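# Place the build plate squarely on the 3-D printer bed

## Task

Take the build plate resting on the cardboard box and set it on the 3-D printer's bed with its coated side facing up and its left, right and back edges flush with the bed's edges, without tipping the printer over. The items next to and behind the printer must stay roughly where they were and keep their orientation. The plate must stay in place by itself, since a result that holds only while the robot supports it does not count. Finish by releasing the plate and moving the grippers away.

## Robot and tools

Robot: two arms, left_arm and right_arm, each with a two-finger parallel gripper. All reported poses share one scene frame. Its origin sits on the table top midway between the arms, +z is up, +x reaches out over the table, and left_arm is on the +y side. The names left and right refer to the arms only, not to sides of a camera image. Base roots: left_arm at (+0.027, +0.343, +0.239) m, right_arm at (-0.003, -0.361, +0.239) m, both nearly level. Mounting plates and the metal frame behind the arms are fixed obstacles.

Gripper axes: the fingers extend along the gripper's +z and close along its y. end_effector_position is the point between the pads, about 1 cm short of the fingertips. Reported hand positions may be slightly wrong, more so at long reach, and arms tend to stop a centimetre or more low.

execute_actions takes "actions", a list holding zero or one item, plus optional "pictures" (boolean). An empty list only returns the current state. A wait item is {"steps": n} with n up to 300 control steps (1/30 s each), counted from the previous result. A motion item is {"rows": [...], "steps": n}, n up to 15 (default 15). Each row drives one step; if rows run out, the last row repeats. A row is always 14 numbers in [-1, 1]: left_arm dx, dy, dz, rx, ry, rz, opening, then right_arm in the same order, even if one arm should stay still.

Meaning of row numbers: dx..rz are an offset, not a pose. They are expressed in that gripper's own axes and measured from the gripper's pose in the most recent result that reported it (before any such result in the scene, and for later calls in the same reply, from where the arm is when the action begins). Every row is relative to that same reference, not to the previous row. Scale: 1.0 equals 0.6 m of translation or 180 degrees of rotation; rx, ry, rz form a single rotation vector. Opening is absolute: +1 fully open (0.094 m), -1 closed. All zeros means return to the reference pose, not stand still. Per step the controller clips the command to 70 mm and 16 degrees from the measured pose, and favours position over orientation when both cannot be met. A far target may need several actions; check the reported pose and send the remainder. To keep an arm steady, send the offset back to its desired pose in a reply's first call and zeros afterwards, aiming a bit higher if it keeps sagging.

move: "target" is one 14-number row laid out as above (offsets in each gripper's axes from the last reported pose, openings absolute). "speed" is the path's top speed in m/s, 0.002 to 0.5, default 0.25; rotation is capped at twice that in rad/s. Both grippers travel straight lines that finish together, lasting 0.5 to 10 s; longer paths are cut off at 10 s. Openings are sent when the move starts. Paths do not avoid obstacles or the other arm, and grippers can lag, stray or overshoot the speed, especially near full extension. Faster contact hits harder, and aiming further past a contact presses harder. The result adds a "move:" line giving how it ended (done, off_target, moving, held, fault) and which limits acted (paced means the sent pose was clipped; held means a safety check blocked steps), plus each gripper's distance from its target.

wait: "seconds" from 0 to 10; nothing new is commanded. zoom_image: "camera" (cam_head_left, cam_head_right, cam_left_wrist, cam_right_wrist) and "region" [x0, y0, x1, y1] in that camera's pixels, origin top-left, at most 504 by 504. Head cameras are 504x504, wrist cameras 616x616 fisheye. show_instructions shows the reference image(s), here a printer card page illustrating the target. read_manual returns licence texts. finished_scene takes "scene", the current scene's number, and is final; the result says whether the goal was met.

Result lines: a state line per arm with position (m) and quat_wxyz; grip_measured, the finger opening on the command scale; joint positions (last entry is opening in metres) and joint torques; a "Hand target" line showing where each arm is being driven; HELD marks steps not sent; "pose unreachable" means the clearance check altered an arm's command; "too close" warnings; FAULT and MOTOR HOT lines. Joint ranges in rad: waist -2.880 to 2.880, shoulder 0.000 to 3.142, elbow 0.000 to 3.019, wrist pitch -1.693 to 1.571, wrist yaw -1.571 to 1.571, wrist roll -2.094 to 2.094.

Gripping: command an opening below grip_measured to hold; about 0.03 below is firm, less is gentler. Pads push roughly 50 to 62 N, less on parts thinner than 2 mm. Readings may be off by about 1 mm. Something may occasionally tug a held part or nudge loose items.

Avoid: dropping or slamming the plate, knocking the printer over, shoving neighbouring items, anything leaving the table, arms colliding or pressing on each other, and holding loads so long that motors overheat (at 100 °C the arm stops and falls). Move smoothly, then open and retract at the end.

Each tool is called after "Call:" as name(argument=value, ...), one argument or row to a line, values as JSON.

Reference images:

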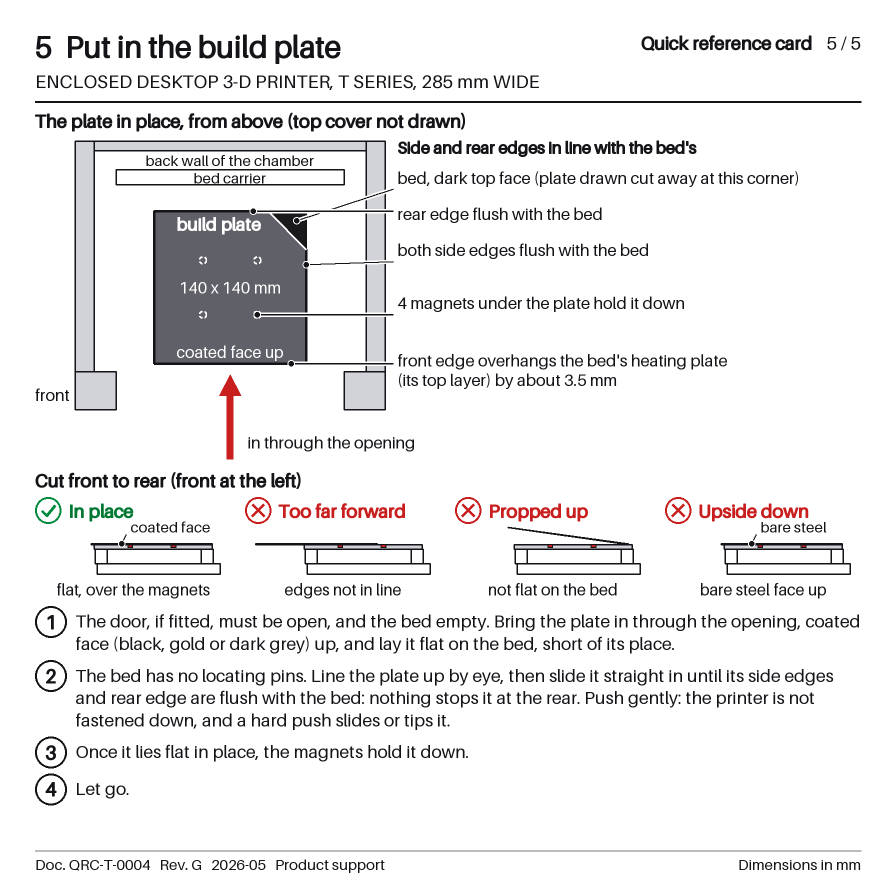

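## Session

Call:
execute_actions(
  actions=[],
)

Scene clock: 0.00 s of 4350.00 s.
left_arm: end_effector_position=(+0.4929, +0.3648, +0.2561) grip_measured=+1.000 end_effector_quat_wxyz=(+0.385, -0.028, +0.922, +0.010) | right_arm: end_effector_position=(+0.4451, -0.4510, +0.2493) grip_measured=+1.000 end_effector_quat_wxyz=(+0.374, +0.094, +0.922, -0.030)
Joint positions: left_arm=[ 0.011  1.55   0.559  0.213 -0.011 -0.013  0.094] | right_arm=[-0.011  1.549  0.542  0.209 -0.012  0.007  0.094]
Joint velocities: left_arm=[-0.005  0.005 -0.002 -0.007  0.007  0.051  0.   ] | right_arm=[-0.005 -0.005 -0.002 -0.017 -0.007  0.022  0.   ]
Joint torques (N m, as the arm reports them, + toward a larger angle): no reading
Motor temperatures (°C, as the motors report them): left_arm=[21 20 21 20 22 18] | right_arm=[21 23 22 21 20 21]
Hand target (left_arm): +0.503, +0.365, +0.265; +0.396, -0.028, +0.918, +0.011
Hand target (right_arm): +0.452, -0.452, +0.254; +0.381, +0.094, +0.919, -0.031

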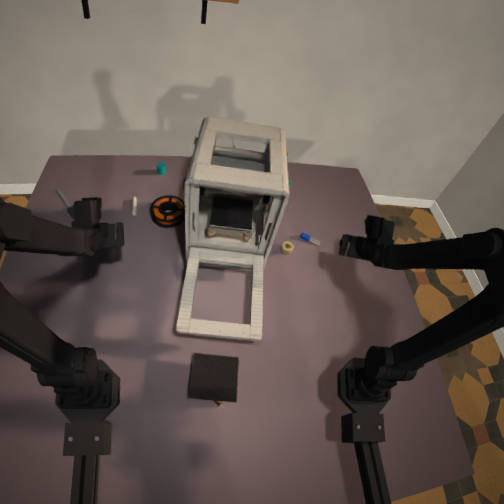

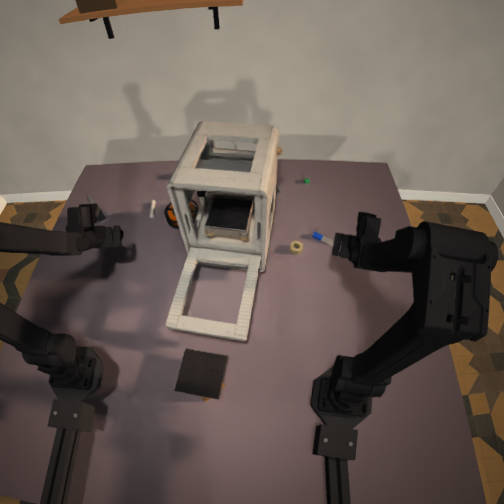

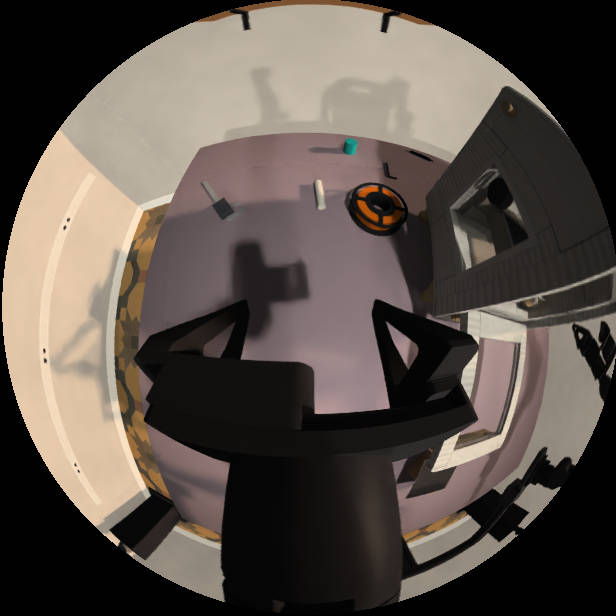

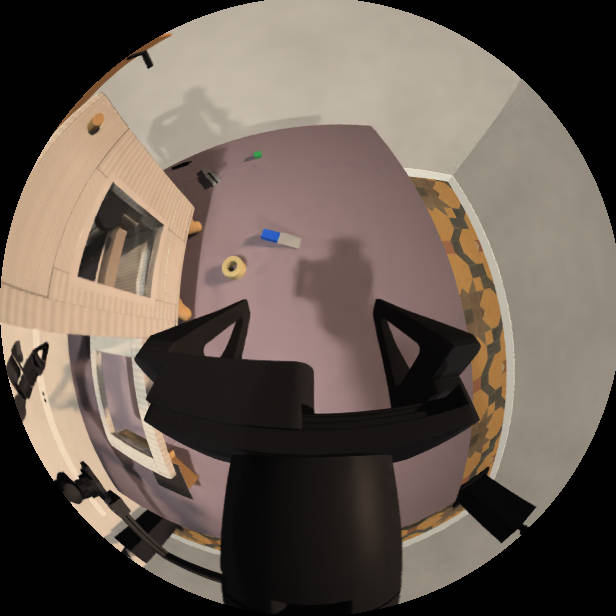

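Call:
zoom_image(
  camera="cam_head_left",
  region=[150, 170, 310, 330],
)

Call:
zoom_image(
  camera="cam_head_right",
  region=[140, 170, 300, 330],
)

Call:
zoom_image(
  camera="cam_head_left",
  region=[160, 310, 280, 430],
)

Call:
zoom_image(
  camera="cam_head_right",
  region=[150, 310, 270, 430],
)

Region (150, 170, 310, 330) of cam_head_left's 504x504 image, scaled by 3.150, with more detail than that image has.

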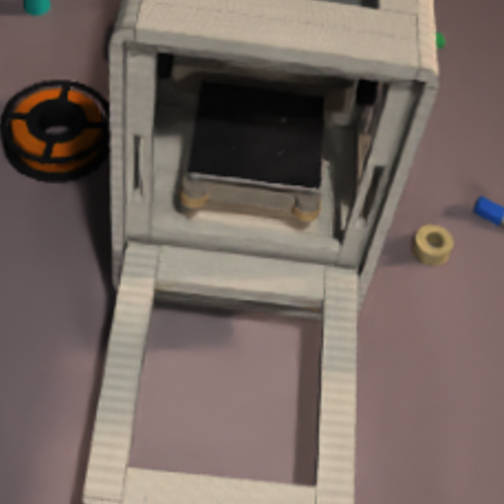

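Region (140, 170, 300, 330) of cam_head_right's 504x504 image, scaled by 3.150, with more detail than that image has.

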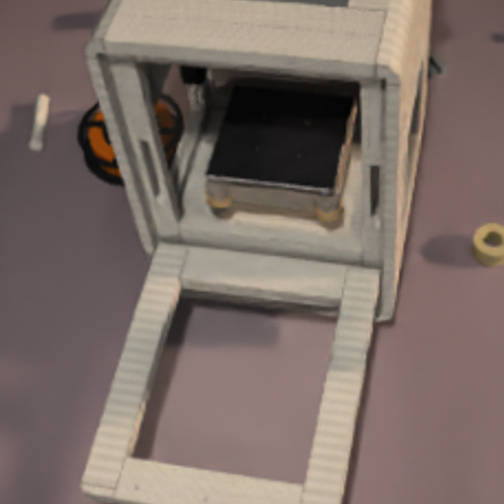

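Region (160, 310, 280, 430) of cam_head_left's 504x504 image, scaled by 4.200, with more detail than that image has.

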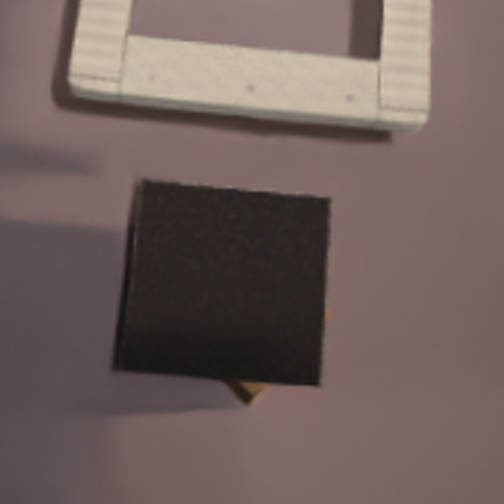

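Region (150, 310, 270, 430) of cam_head_right's 504x504 image, scaled by 4.200, with more detail than that image has.

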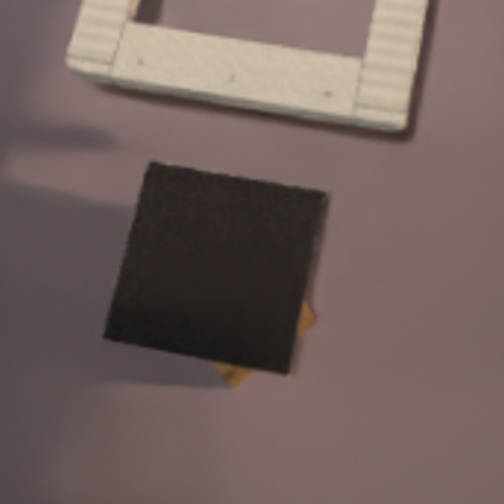

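Call:
move(
  target=[0.23,-0.3,-0.33,0,-0.22,0,0,0,0,0,0,0,0,1],
)

Call:
move(
  target=[0,-0.1,0,0,0,0.5,0,0,0,0,0,0,0,1],
  speed=0.4,
)

Call:
move(
  target=[-0.05,-0.1,-0.45,0,-0.14,0,-0.3,0,0,0,0,0,0,1],
  speed=0.15,
)

Scene clock: 17.30 s of 4350.00 s.
left_arm: end_effector_position=(+0.2606, +0.1768, +0.2998) grip_measured=+0.001 end_effector_quat_wxyz=(+0.672, -0.028, +0.740, +0.012) | right_arm: end_effector_position=(+0.4451, -0.4510, +0.2493) grip_measured=+1.000 end_effector_quat_wxyz=(+0.374, +0.094, +0.922, -0.030)
Joint positions: left_arm=[-1.259  1.85   0.082  1.444 -1.267 -0.33   0.047] | right_arm=[-0.011  1.549  0.542  0.209 -0.012  0.007  0.094]
Joint velocities: left_arm=[ 0.015  0.015  0.007  0.076 -0.037  0.037  0.   ] | right_arm=[-0.015 -0.015 -0.012 -0.002  0.037 -0.007  0.   ]
Joint torques (N m, as the arm reports them, + toward a larger angle): left_arm=[ 1.   -4.82  0.81  2.11 -0.3   0.05] | right_arm=[  0.32 -12.6    6.85   1.83   0.04   0.03]
Motor temperatures (°C, as the motors report them): left_arm=[21 21 23 21 22 18] | right_arm=[21 23 23 21 20 21]
Hand target (left_arm): +0.261, +0.174, +0.300; +0.674, -0.027, +0.738, +0.011
Hand target (right_arm): +0.445, -0.451, +0.249; +0.374, +0.094, +0.922, -0.030
Off the commanded pose (left_arm): 0.008 m, 1 deg.
Off the commanded pose (right_arm): 0.000 m, 0 deg.
After step 90, 12.33 s passed at rest.
move: done
camera_calibration (this result's frames):
cam_left_wrist: T_world_to_cam=[[0.0623814, -0.997911, 0.0167835, 0.157738], [-0.658792, -0.053803, -0.750399, 0.411545], [0.749734, 0.0357541, -0.660772, 0.11603], [0, 0, 0, 1]] pos_world=[0.174292, 0.175402, 0.382845]

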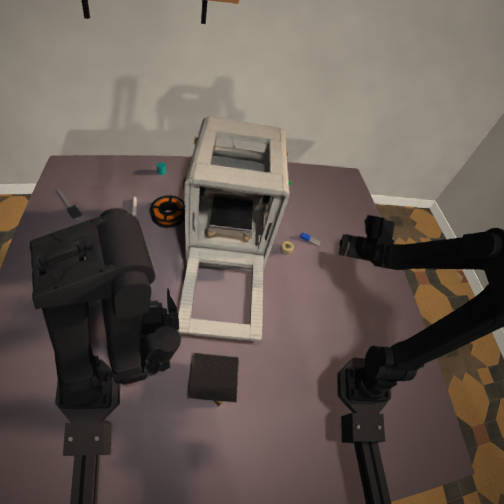

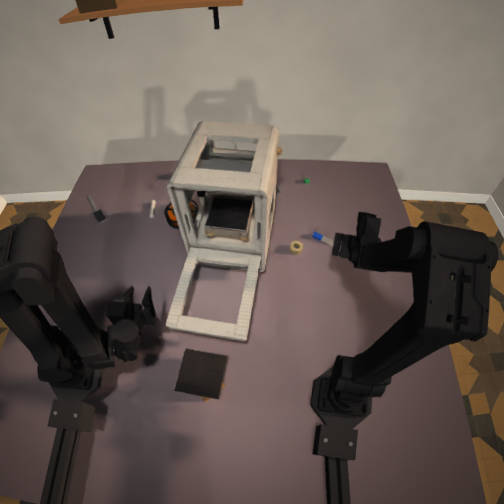

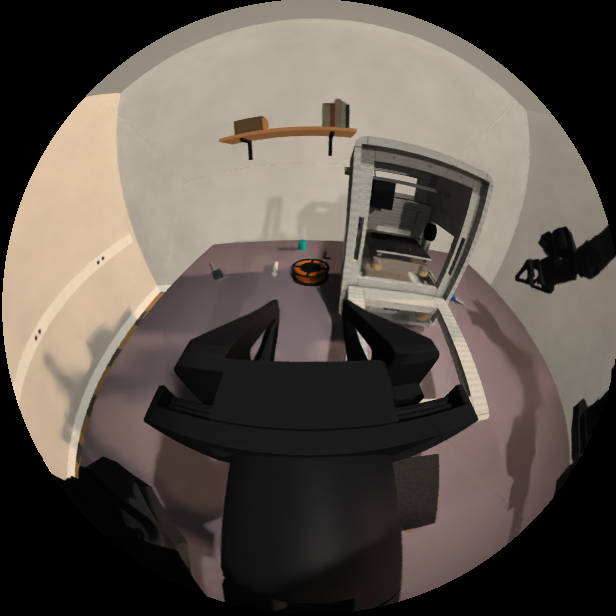

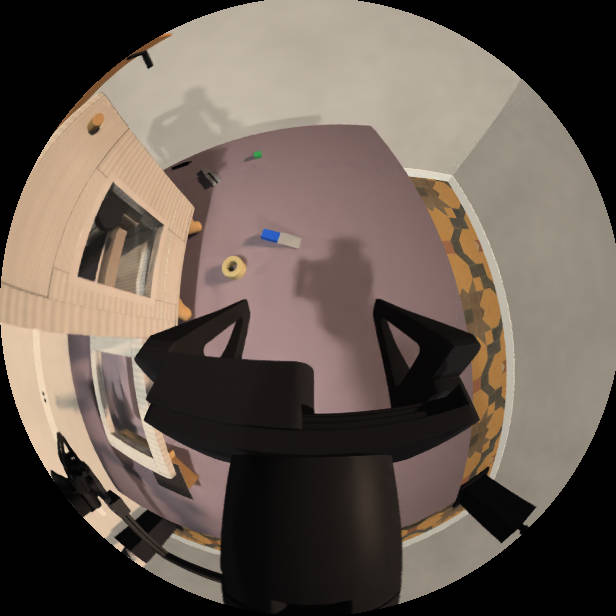

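Scene clock: 19.93 s of 4350.00 s.
left_arm: end_effector_position=(+0.2645, +0.1264, +0.2955) grip_measured=+0.001 end_effector_quat_wxyz=(+0.455, +0.507, +0.545, +0.489) | right_arm: end_effector_position=(+0.4451, -0.4510, +0.2493) grip_measured=+1.000 end_effector_quat_wxyz=(+0.374, +0.094, +0.922, -0.030)
Joint positions: left_arm=[-1.318  1.758  0.222  1.072 -1.333  1.119  0.047] | right_arm=[-0.011  1.549  0.542  0.209 -0.012  0.007  0.094]
Joint velocities: left_arm=[-0.005 -0.005  0.002  0.051 -0.022  0.081 -0.001] | right_arm=[-0.005  0.005  0.007  0.012  0.022  0.037  0.   ]
Joint torques (N m, as the arm reports them, + toward a larger angle): left_arm=[-1.24 -5.93  2.73  1.88 -0.37 -0.03] | right_arm=[  0.45 -13.02   6.82   1.7    0.13   0.  ]
Motor temperatures (°C, as the motors report them): left_arm=[21 21 23 21 22 18] | right_arm=[21 23 23 21 20 21]
Hand target (left_arm): +0.263, +0.117, +0.300; +0.466, +0.504, +0.543, +0.483
Hand target (right_arm): +0.445, -0.451, +0.249; +0.374, +0.094, +0.922, -0.030
Off the commanded pose (left_arm): 0.011 m, 2 deg.
Off the commanded pose (right_arm): 0.000 m, 0 deg.
move: off_target (left_arm)
camera_calibration (this result's frames):
cam_left_wrist: T_world_to_cam=[[-0.101385, -0.00521364, -0.994834, 0.324081], [-0.638102, 0.767531, 0.0610078, 0.0590915], [0.763247, 0.640991, -0.0811432, -0.13929], [0, 0, 0, 1]] pos_world=[0.176876, 0.0456185, 0.3075]

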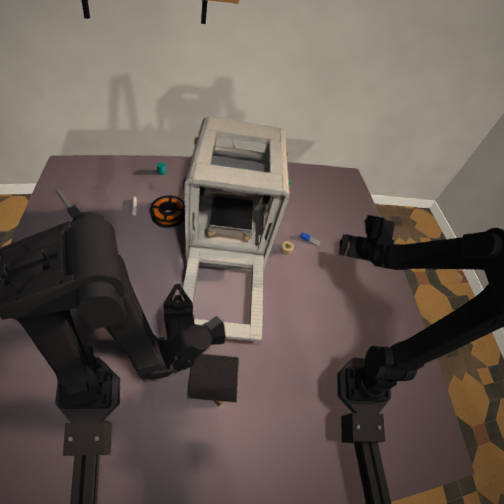

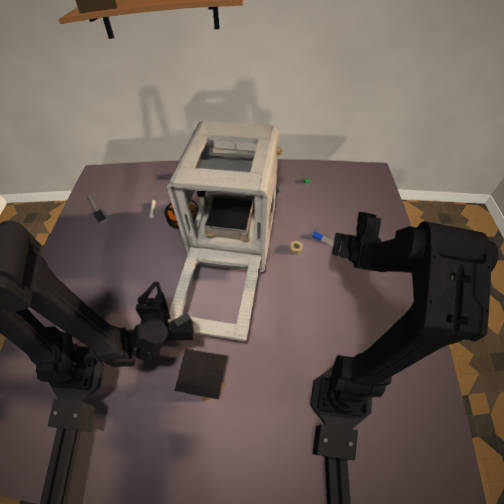

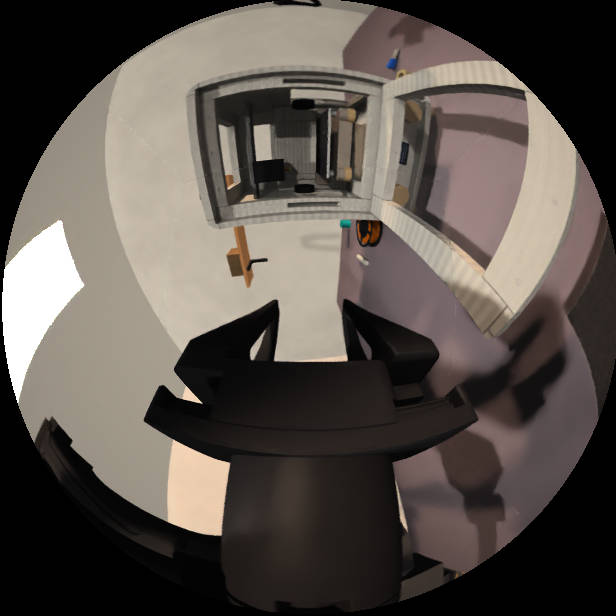

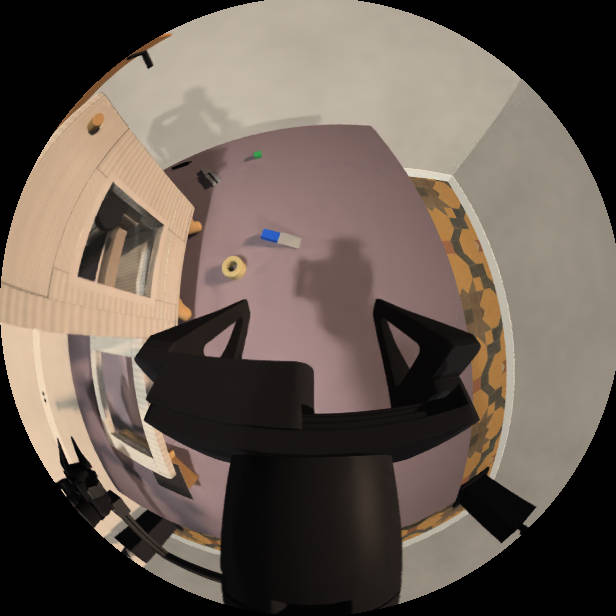

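Scene clock: 22.13 s of 4350.00 s.
left_arm: end_effector_position=(-0.0048, +0.0787, +0.2692) grip_measured=-0.298 end_effector_quat_wxyz=(+0.668, +0.645, +0.285, +0.237) | right_arm: end_effector_position=(+0.4451, -0.4510, +0.2493) grip_measured=+1.000 end_effector_quat_wxyz=(+0.374, +0.094, +0.922, -0.030)
Joint positions: left_arm=[-2.421  1.919  0.197  0.85  -1.579  0.627  0.033] | right_arm=[-0.011  1.549  0.542  0.209 -0.012  0.007  0.094]
Joint velocities: left_arm=[-0.005  0.005  0.002 -0.017 -0.007 -0.066 -0.   ] | right_arm=[-0.005  0.005 -0.012 -0.022 -0.022  0.022  0.   ]
Joint torques (N m, as the arm reports them, + toward a larger angle): left_arm=[-0.49 -5.52  0.51  0.88 -0.67 -0.26] | right_arm=[  0.63 -12.17   6.84   1.7    0.07   0.  ]
Motor temperatures (°C, as the motors report them): left_arm=[21 21 23 21 22 18] | right_arm=[21 24 24 21 20 21]
Hand target (left_arm): -0.007, +0.079, +0.266; +0.670, +0.645, +0.282, +0.235
Hand target (right_arm): +0.445, -0.451, +0.249; +0.374, +0.094, +0.922, -0.030
Off the commanded pose (left_arm): 0.005 m, 26 deg; orientation clipped at the last step of the last action.
Off the commanded pose (right_arm): 0.000 m, 0 deg.
joint sent to its limit (left arm) — the command would take joint 5 (wrist yaw) past its lower limit, so that joint was sent only as far as its limit.
move: off_target (left_arm); limits=paced
camera_calibration (this result's frames):
cam_left_wrist: T_world_to_cam=[[-0.044687, -0.0574342, -0.997349, 0.27539], [0.186851, 0.980247, -0.0648213, -0.0533806], [0.981371, -0.189252, -0.0330727, 0.148185], [0, 0, 0, 1]] pos_world=[-0.123144, 0.0961873, 0.2761]

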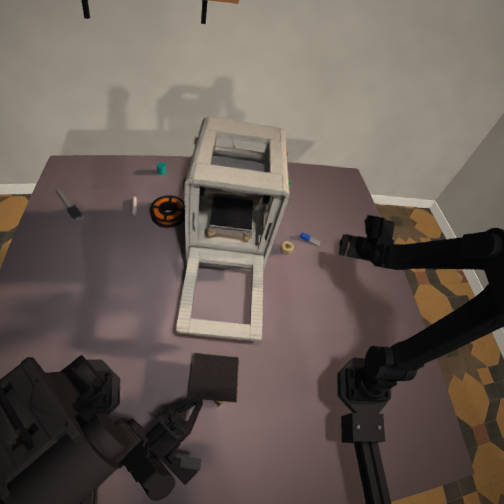

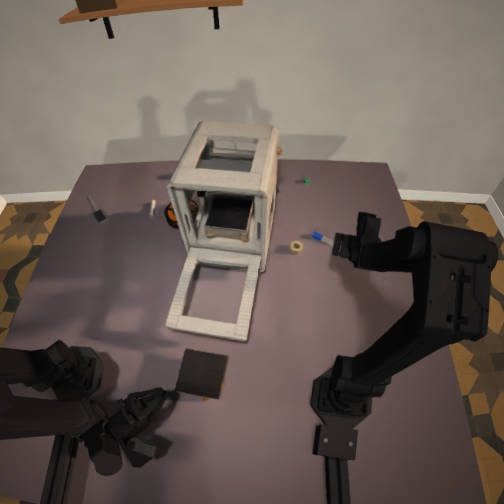

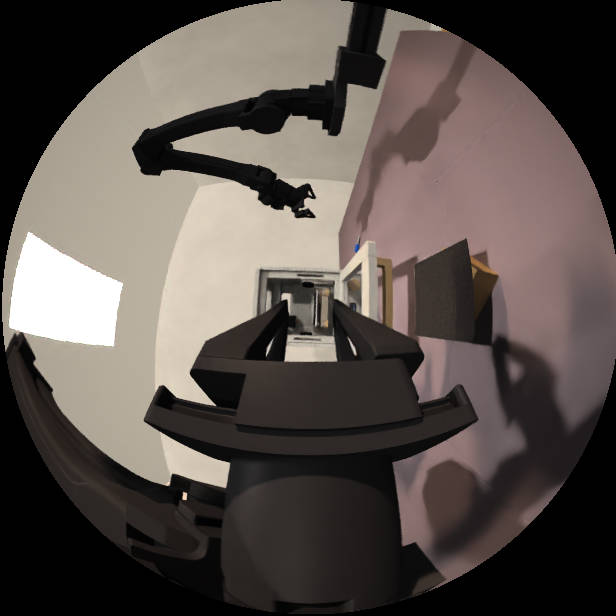

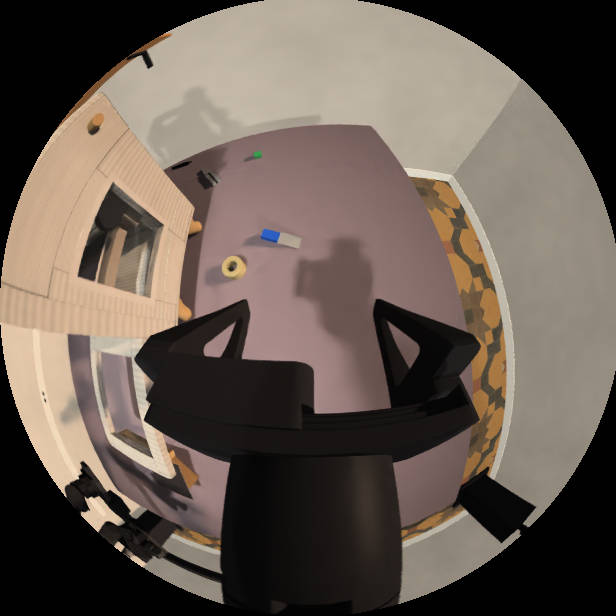

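Call:
move(
  target=[-0.05,-0.1,0.0,0.12,0,0,-0.3,0,0,0,0,0,0,1],
  speed=0.1,
)

Call:
move(
  target=[0,-0.1,0.04,0,0.18,-0.06,-0.3,0,0,0,0,0,0,1],
  speed=0.1,
)

Scene clock: 25.83 s of 4350.00 s.
left_arm: end_effector_position=(-0.0275, +0.0618, +0.2067) grip_measured=-0.298 end_effector_quat_wxyz=(+0.535, +0.763, +0.310, +0.187) | right_arm: end_effector_position=(+0.4451, -0.4510, +0.2493) grip_measured=+1.000 end_effector_quat_wxyz=(+0.374, +0.094, +0.922, -0.030)
Joint positions: left_arm=[-2.385  1.813  0.337  0.079 -1.201  0.138  0.033] | right_arm=[-0.011  1.549  0.542  0.209 -0.012  0.007  0.094]
Joint velocities: left_arm=[-0.005 -0.015 -0.007 -0.027  0.051 -0.066  0.   ] | right_arm=[ 0.005 -0.015 -0.007 -0.017 -0.007 -0.051  0.   ]
Joint torques (N m, as the arm reports them, + toward a larger angle): left_arm=[ 2.08 -9.72  2.69 -0.36 -0.45 -0.24] | right_arm=[ -0.04 -12.33   6.85   1.83   0.08   0.  ]
Motor temperatures (°C, as the motors report them): left_arm=[21 21 22 21 22 18] | right_arm=[21 24 24 21 20 21]
Hand target (left_arm): -0.030, +0.055, +0.211; +0.536, +0.758, +0.323, +0.180
Hand target (right_arm): +0.445, -0.451, +0.249; +0.374, +0.094, +0.922, -0.030
Off the commanded pose (left_arm): 0.009 m, 2 deg.
Off the commanded pose (right_arm): 0.000 m, 0 deg.
move: done
camera_calibration (this result's frames):
cam_left_wrist: T_world_to_cam=[[-0.26736, 0.232581, -0.935107, 0.174149], [0.238717, 0.95617, 0.169567, -0.0821846], [0.933559, -0.177891, -0.311163, 0.22065], [0, 0, 0, 1]] pos_world=[-0.13981, 0.0773303, 0.245442]

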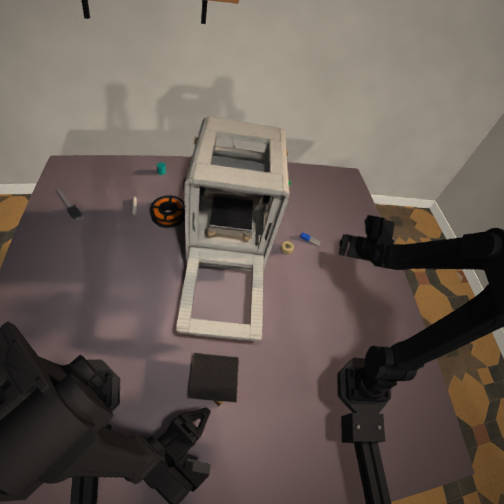

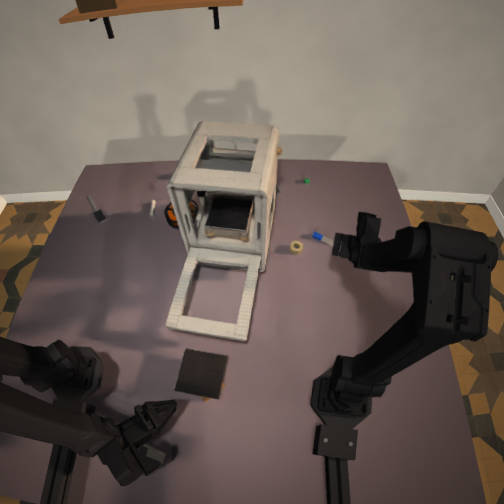

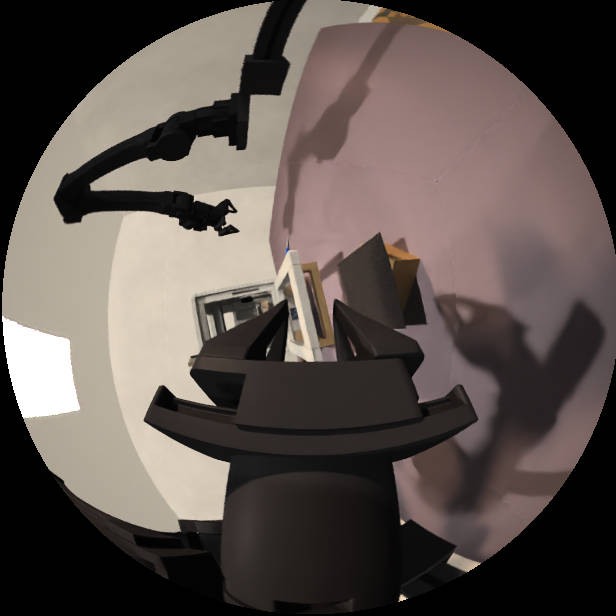

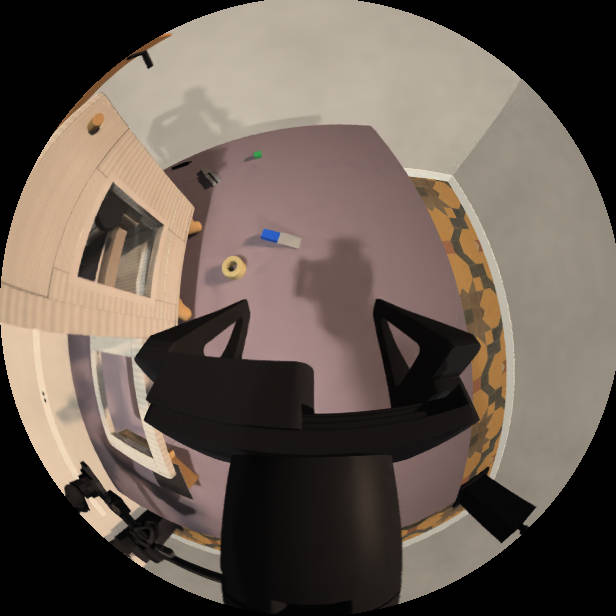

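Scene clock: 29.17 s of 4350.00 s.
left_arm: end_effector_position=(-0.0336, +0.0592, +0.1420) grip_measured=-0.298 end_effector_quat_wxyz=(+0.450, +0.656, +0.509, +0.327) | right_arm: end_effector_position=(+0.4451, -0.4510, +0.2493) grip_measured=+1.000 end_effector_quat_wxyz=(+0.374, +0.094, +0.922, -0.030)
Joint positions: left_arm=[-2.328  2.211  0.83  -1.    -0.99  -0.929  0.033] | right_arm=[-0.011  1.549  0.542  0.209 -0.012  0.007  0.094]
Joint velocities: left_arm=[-0.005 -0.015  0.002 -0.007 -0.022 -0.022 -0.001] | right_arm=[ 0.005 -0.005 -0.017 -0.007 -0.081  0.007  0.   ]
Joint torques (N m, as the arm reports them, + toward a larger angle): left_arm=[  1.4  -10.85   2.08  -1.5   -0.21  -0.16] | right_arm=[  0.   -12.18   6.81   1.73   0.08   0.03]
Motor temperatures (°C, as the motors report them): left_arm=[21 21 22 21 22 18] | right_arm=[21 24 24 21 20 21]
Hand target (left_arm): -0.029, +0.060, +0.139; +0.446, +0.651, +0.512, +0.340
Hand target (right_arm): +0.445, -0.451, +0.249; +0.374, +0.094, +0.922, -0.030
Off the commanded pose (left_arm): 0.005 m, 2 deg.
Off the commanded pose (right_arm): 0.000 m, 0 deg.
move: done
camera_calibration (this result's frames):
cam_left_wrist: T_world_to_cam=[[-0.367511, 0.0765179, -0.926866, 0.11731], [-0.303052, 0.932361, 0.197135, -0.0879477], [0.879258, 0.353338, -0.319464, 0.173663], [0, 0, 0, 1]] pos_world=[-0.136235, 0.0116608, 0.181547]

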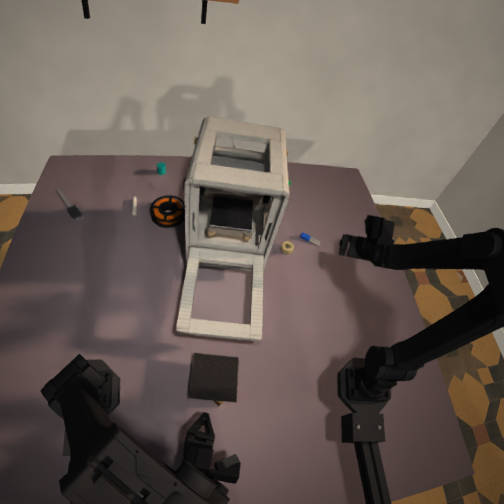

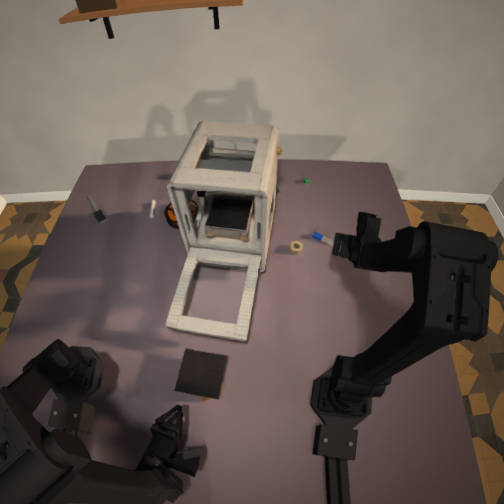

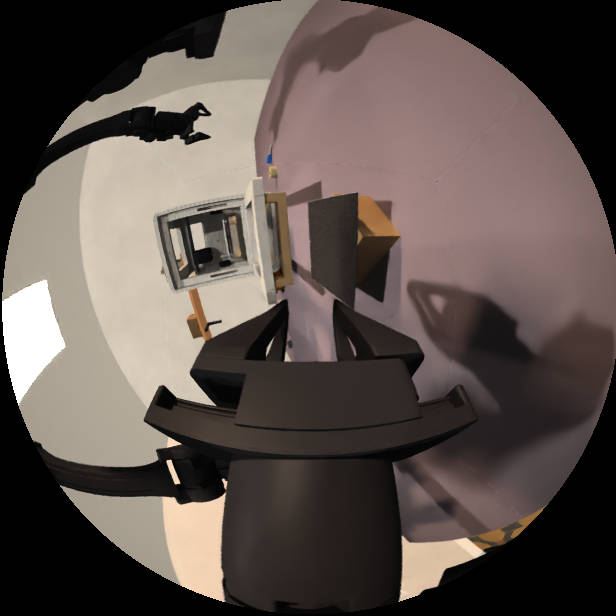

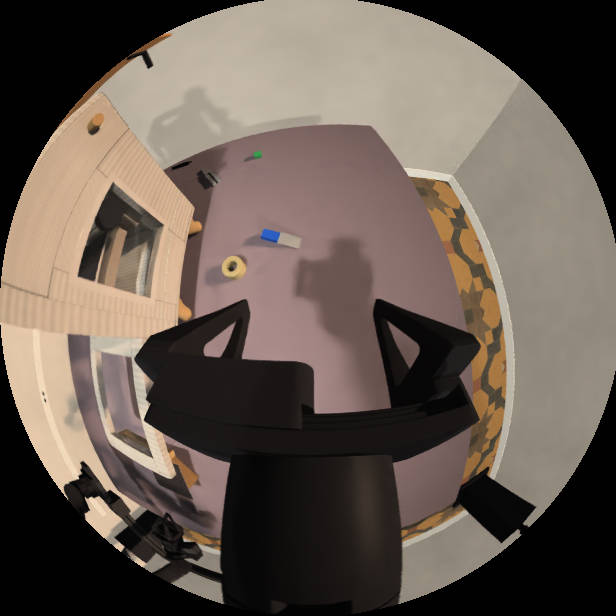

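Call:
move(
  target=[0,-0.095,0.075,-0.08,0.035,0,-0.3,0,0,0,0,0,0,1],
  speed=0.08,
)

Scene clock: 32.43 s of 4350.00 s.
left_arm: end_effector_position=(-0.0197, +0.0540, +0.0720) grip_measured=-0.298 end_effector_quat_wxyz=(+0.502, +0.583, +0.489, +0.411) | right_arm: end_effector_position=(+0.4451, -0.4510, +0.2493) grip_measured=+1.000 end_effector_quat_wxyz=(+0.374, +0.094, +0.922, -0.030)
Joint positions: left_arm=[-2.293  2.61   1.097 -1.31  -1.045 -1.303  0.033] | right_arm=[-0.011  1.549  0.542  0.209 -0.012  0.007  0.094]
Joint velocities: left_arm=[ 0.005 -0.005  0.002  0.002 -0.007 -0.139 -0.   ] | right_arm=[-0.015 -0.005 -0.002 -0.022  0.051  0.007  0.   ]
Joint torques (N m, as the arm reports them, + toward a larger angle): left_arm=[  1.75 -12.53   0.35  -2.37  -0.24  -0.22] | right_arm=[  0.49 -12.73   6.77   1.74   0.08   0.02]
Motor temperatures (°C, as the motors report them): left_arm=[21 21 22 21 22 18] | right_arm=[21 24 24 21 20 21]
Hand target (left_arm): -0.014, +0.055, +0.071; +0.501, +0.578, +0.486, +0.422
Hand target (right_arm): +0.445, -0.451, +0.249; +0.374, +0.094, +0.922, -0.030
Off the commanded pose (left_arm): 0.005 m, 2 deg.
Off the commanded pose (right_arm): 0.000 m, 0 deg.
move: done
camera_calibration (this result's frames):
cam_left_wrist: T_world_to_cam=[[-0.152425, 0.019567, -0.988121, 0.0696415], [-0.418439, 0.904494, 0.0824583, -0.0576159], [0.895363, 0.426037, -0.12968, 0.123593], [0, 0, 0, 1]] pos_world=[-0.124154, -0.00190455, 0.0895927]

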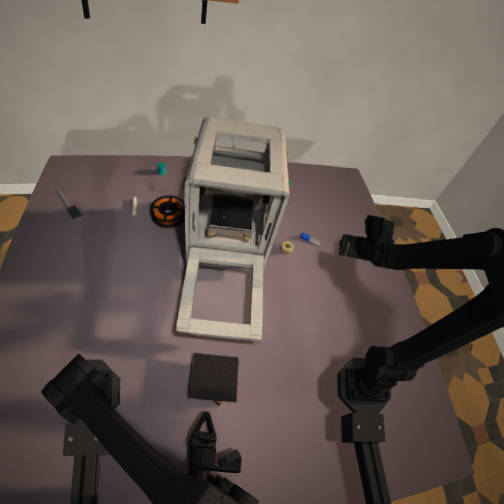

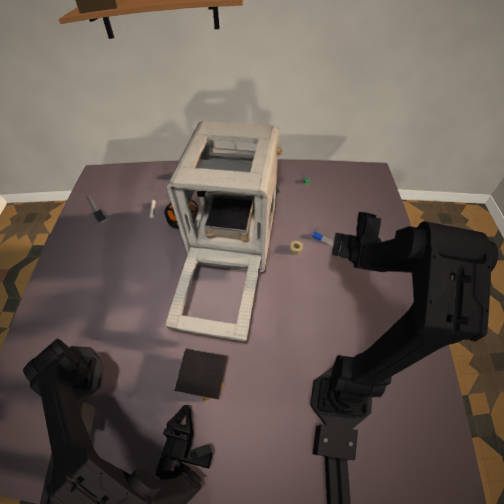

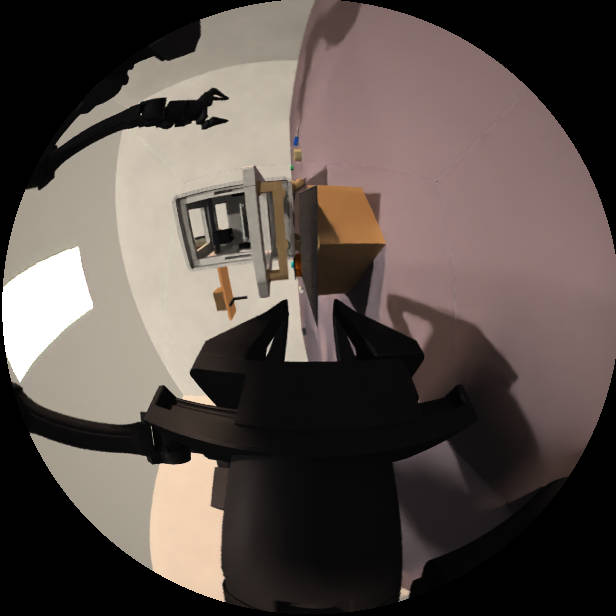

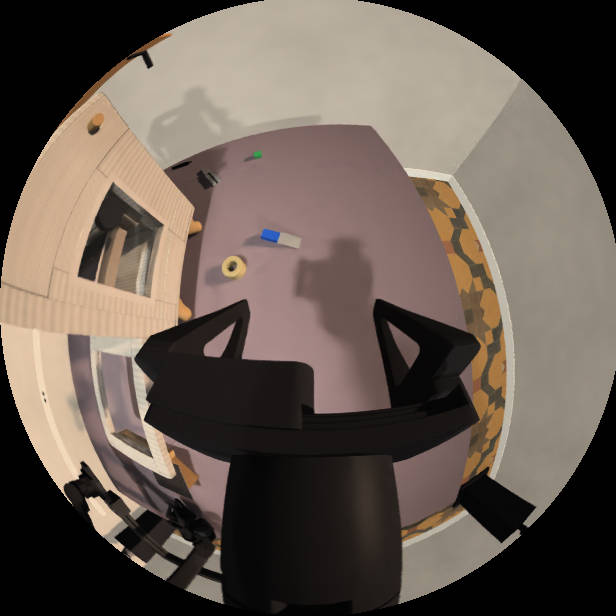

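Call:
move(
  target=[0.025,-0.008,0.095,-0.02,0,0,-0.3,0,0,0,0,0,0,1],
  speed=0.04,
)

Scene clock: 39.40 s of 4350.00 s.
left_arm: end_effector_position=(+0.0157, +0.0408, +0.0781) grip_measured=-0.298 end_effector_quat_wxyz=(+0.527, +0.571, +0.482, +0.405) | right_arm: end_effector_position=(+0.4451, -0.4510, +0.2493) grip_measured=+1.000 end_effector_quat_wxyz=(+0.374, +0.094, +0.922, -0.030)
Joint positions: left_arm=[-2.191  2.613  1.062 -1.284 -1.18  -1.331  0.033] | right_arm=[-0.011  1.549  0.542  0.209 -0.012  0.007  0.094]
Joint velocities: left_arm=[-0.005 -0.005 -0.012 -0.002 -0.051 -0.007  0.   ] | right_arm=[ 0.005 -0.005  0.002 -0.007  0.022  0.037  0.   ]
Joint torques (N m, as the arm reports them, + toward a larger angle): left_arm=[ 3.24 -8.56 -1.51 -0.19 -0.3  -0.27] | right_arm=[  0.51 -12.5    6.71   1.84   0.04  -0.02]
Motor temperatures (°C, as the motors report them): left_arm=[21 21 22 21 22 18] | right_arm=[21 24 24 21 20 21]
Hand target (left_arm): +0.037, +0.061, +0.061; +0.519, +0.568, +0.476, +0.426
Hand target (right_arm): +0.445, -0.451, +0.249; +0.374, +0.094, +0.922, -0.030
Off the commanded pose (left_arm): 0.035 m, 3 deg.
Off the commanded pose (right_arm): 0.000 m, 0 deg.
After step 90, 2.20 s passed at rest.
move: off_target (left_arm)
camera_calibration (this result's frames):
cam_left_wrist: T_world_to_cam=[[-0.117541, -0.0186698, -0.992893, 0.0827298], [-0.399665, 0.916167, 0.0300862, -0.0280609], [0.909094, 0.400361, -0.115149, 0.0980912], [0, 0, 0, 1]] pos_world=[-0.0906649, -0.0120189, 0.0942811]

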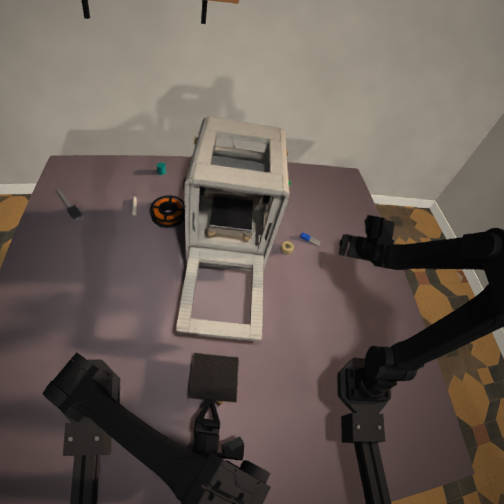

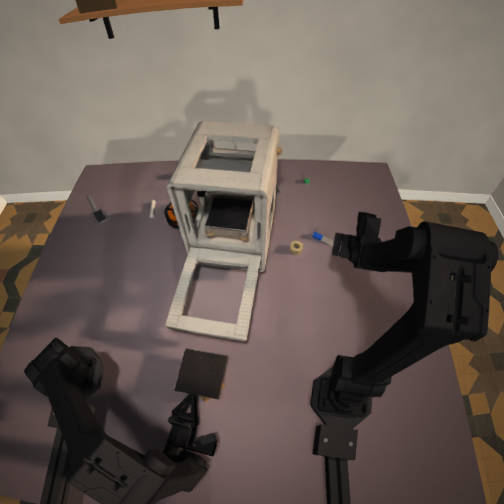

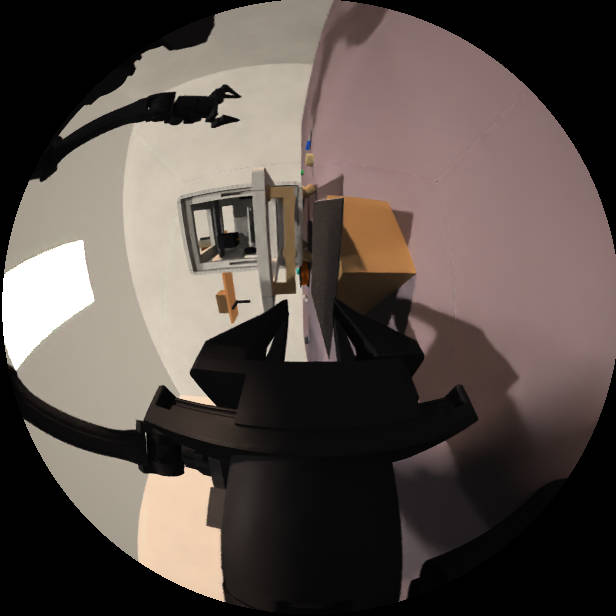

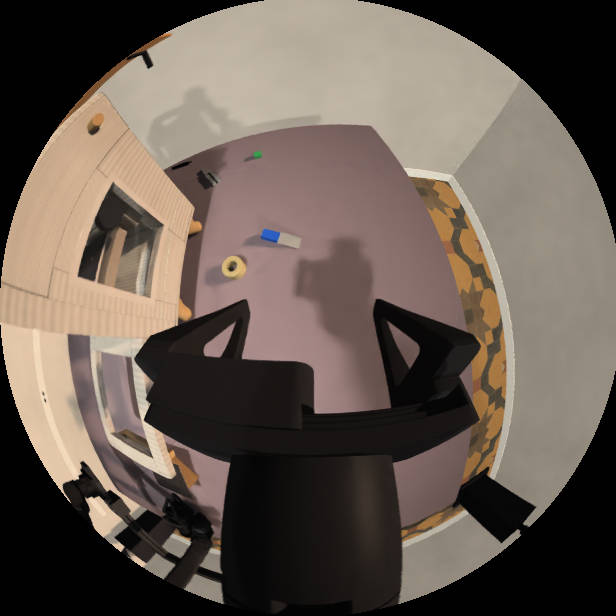

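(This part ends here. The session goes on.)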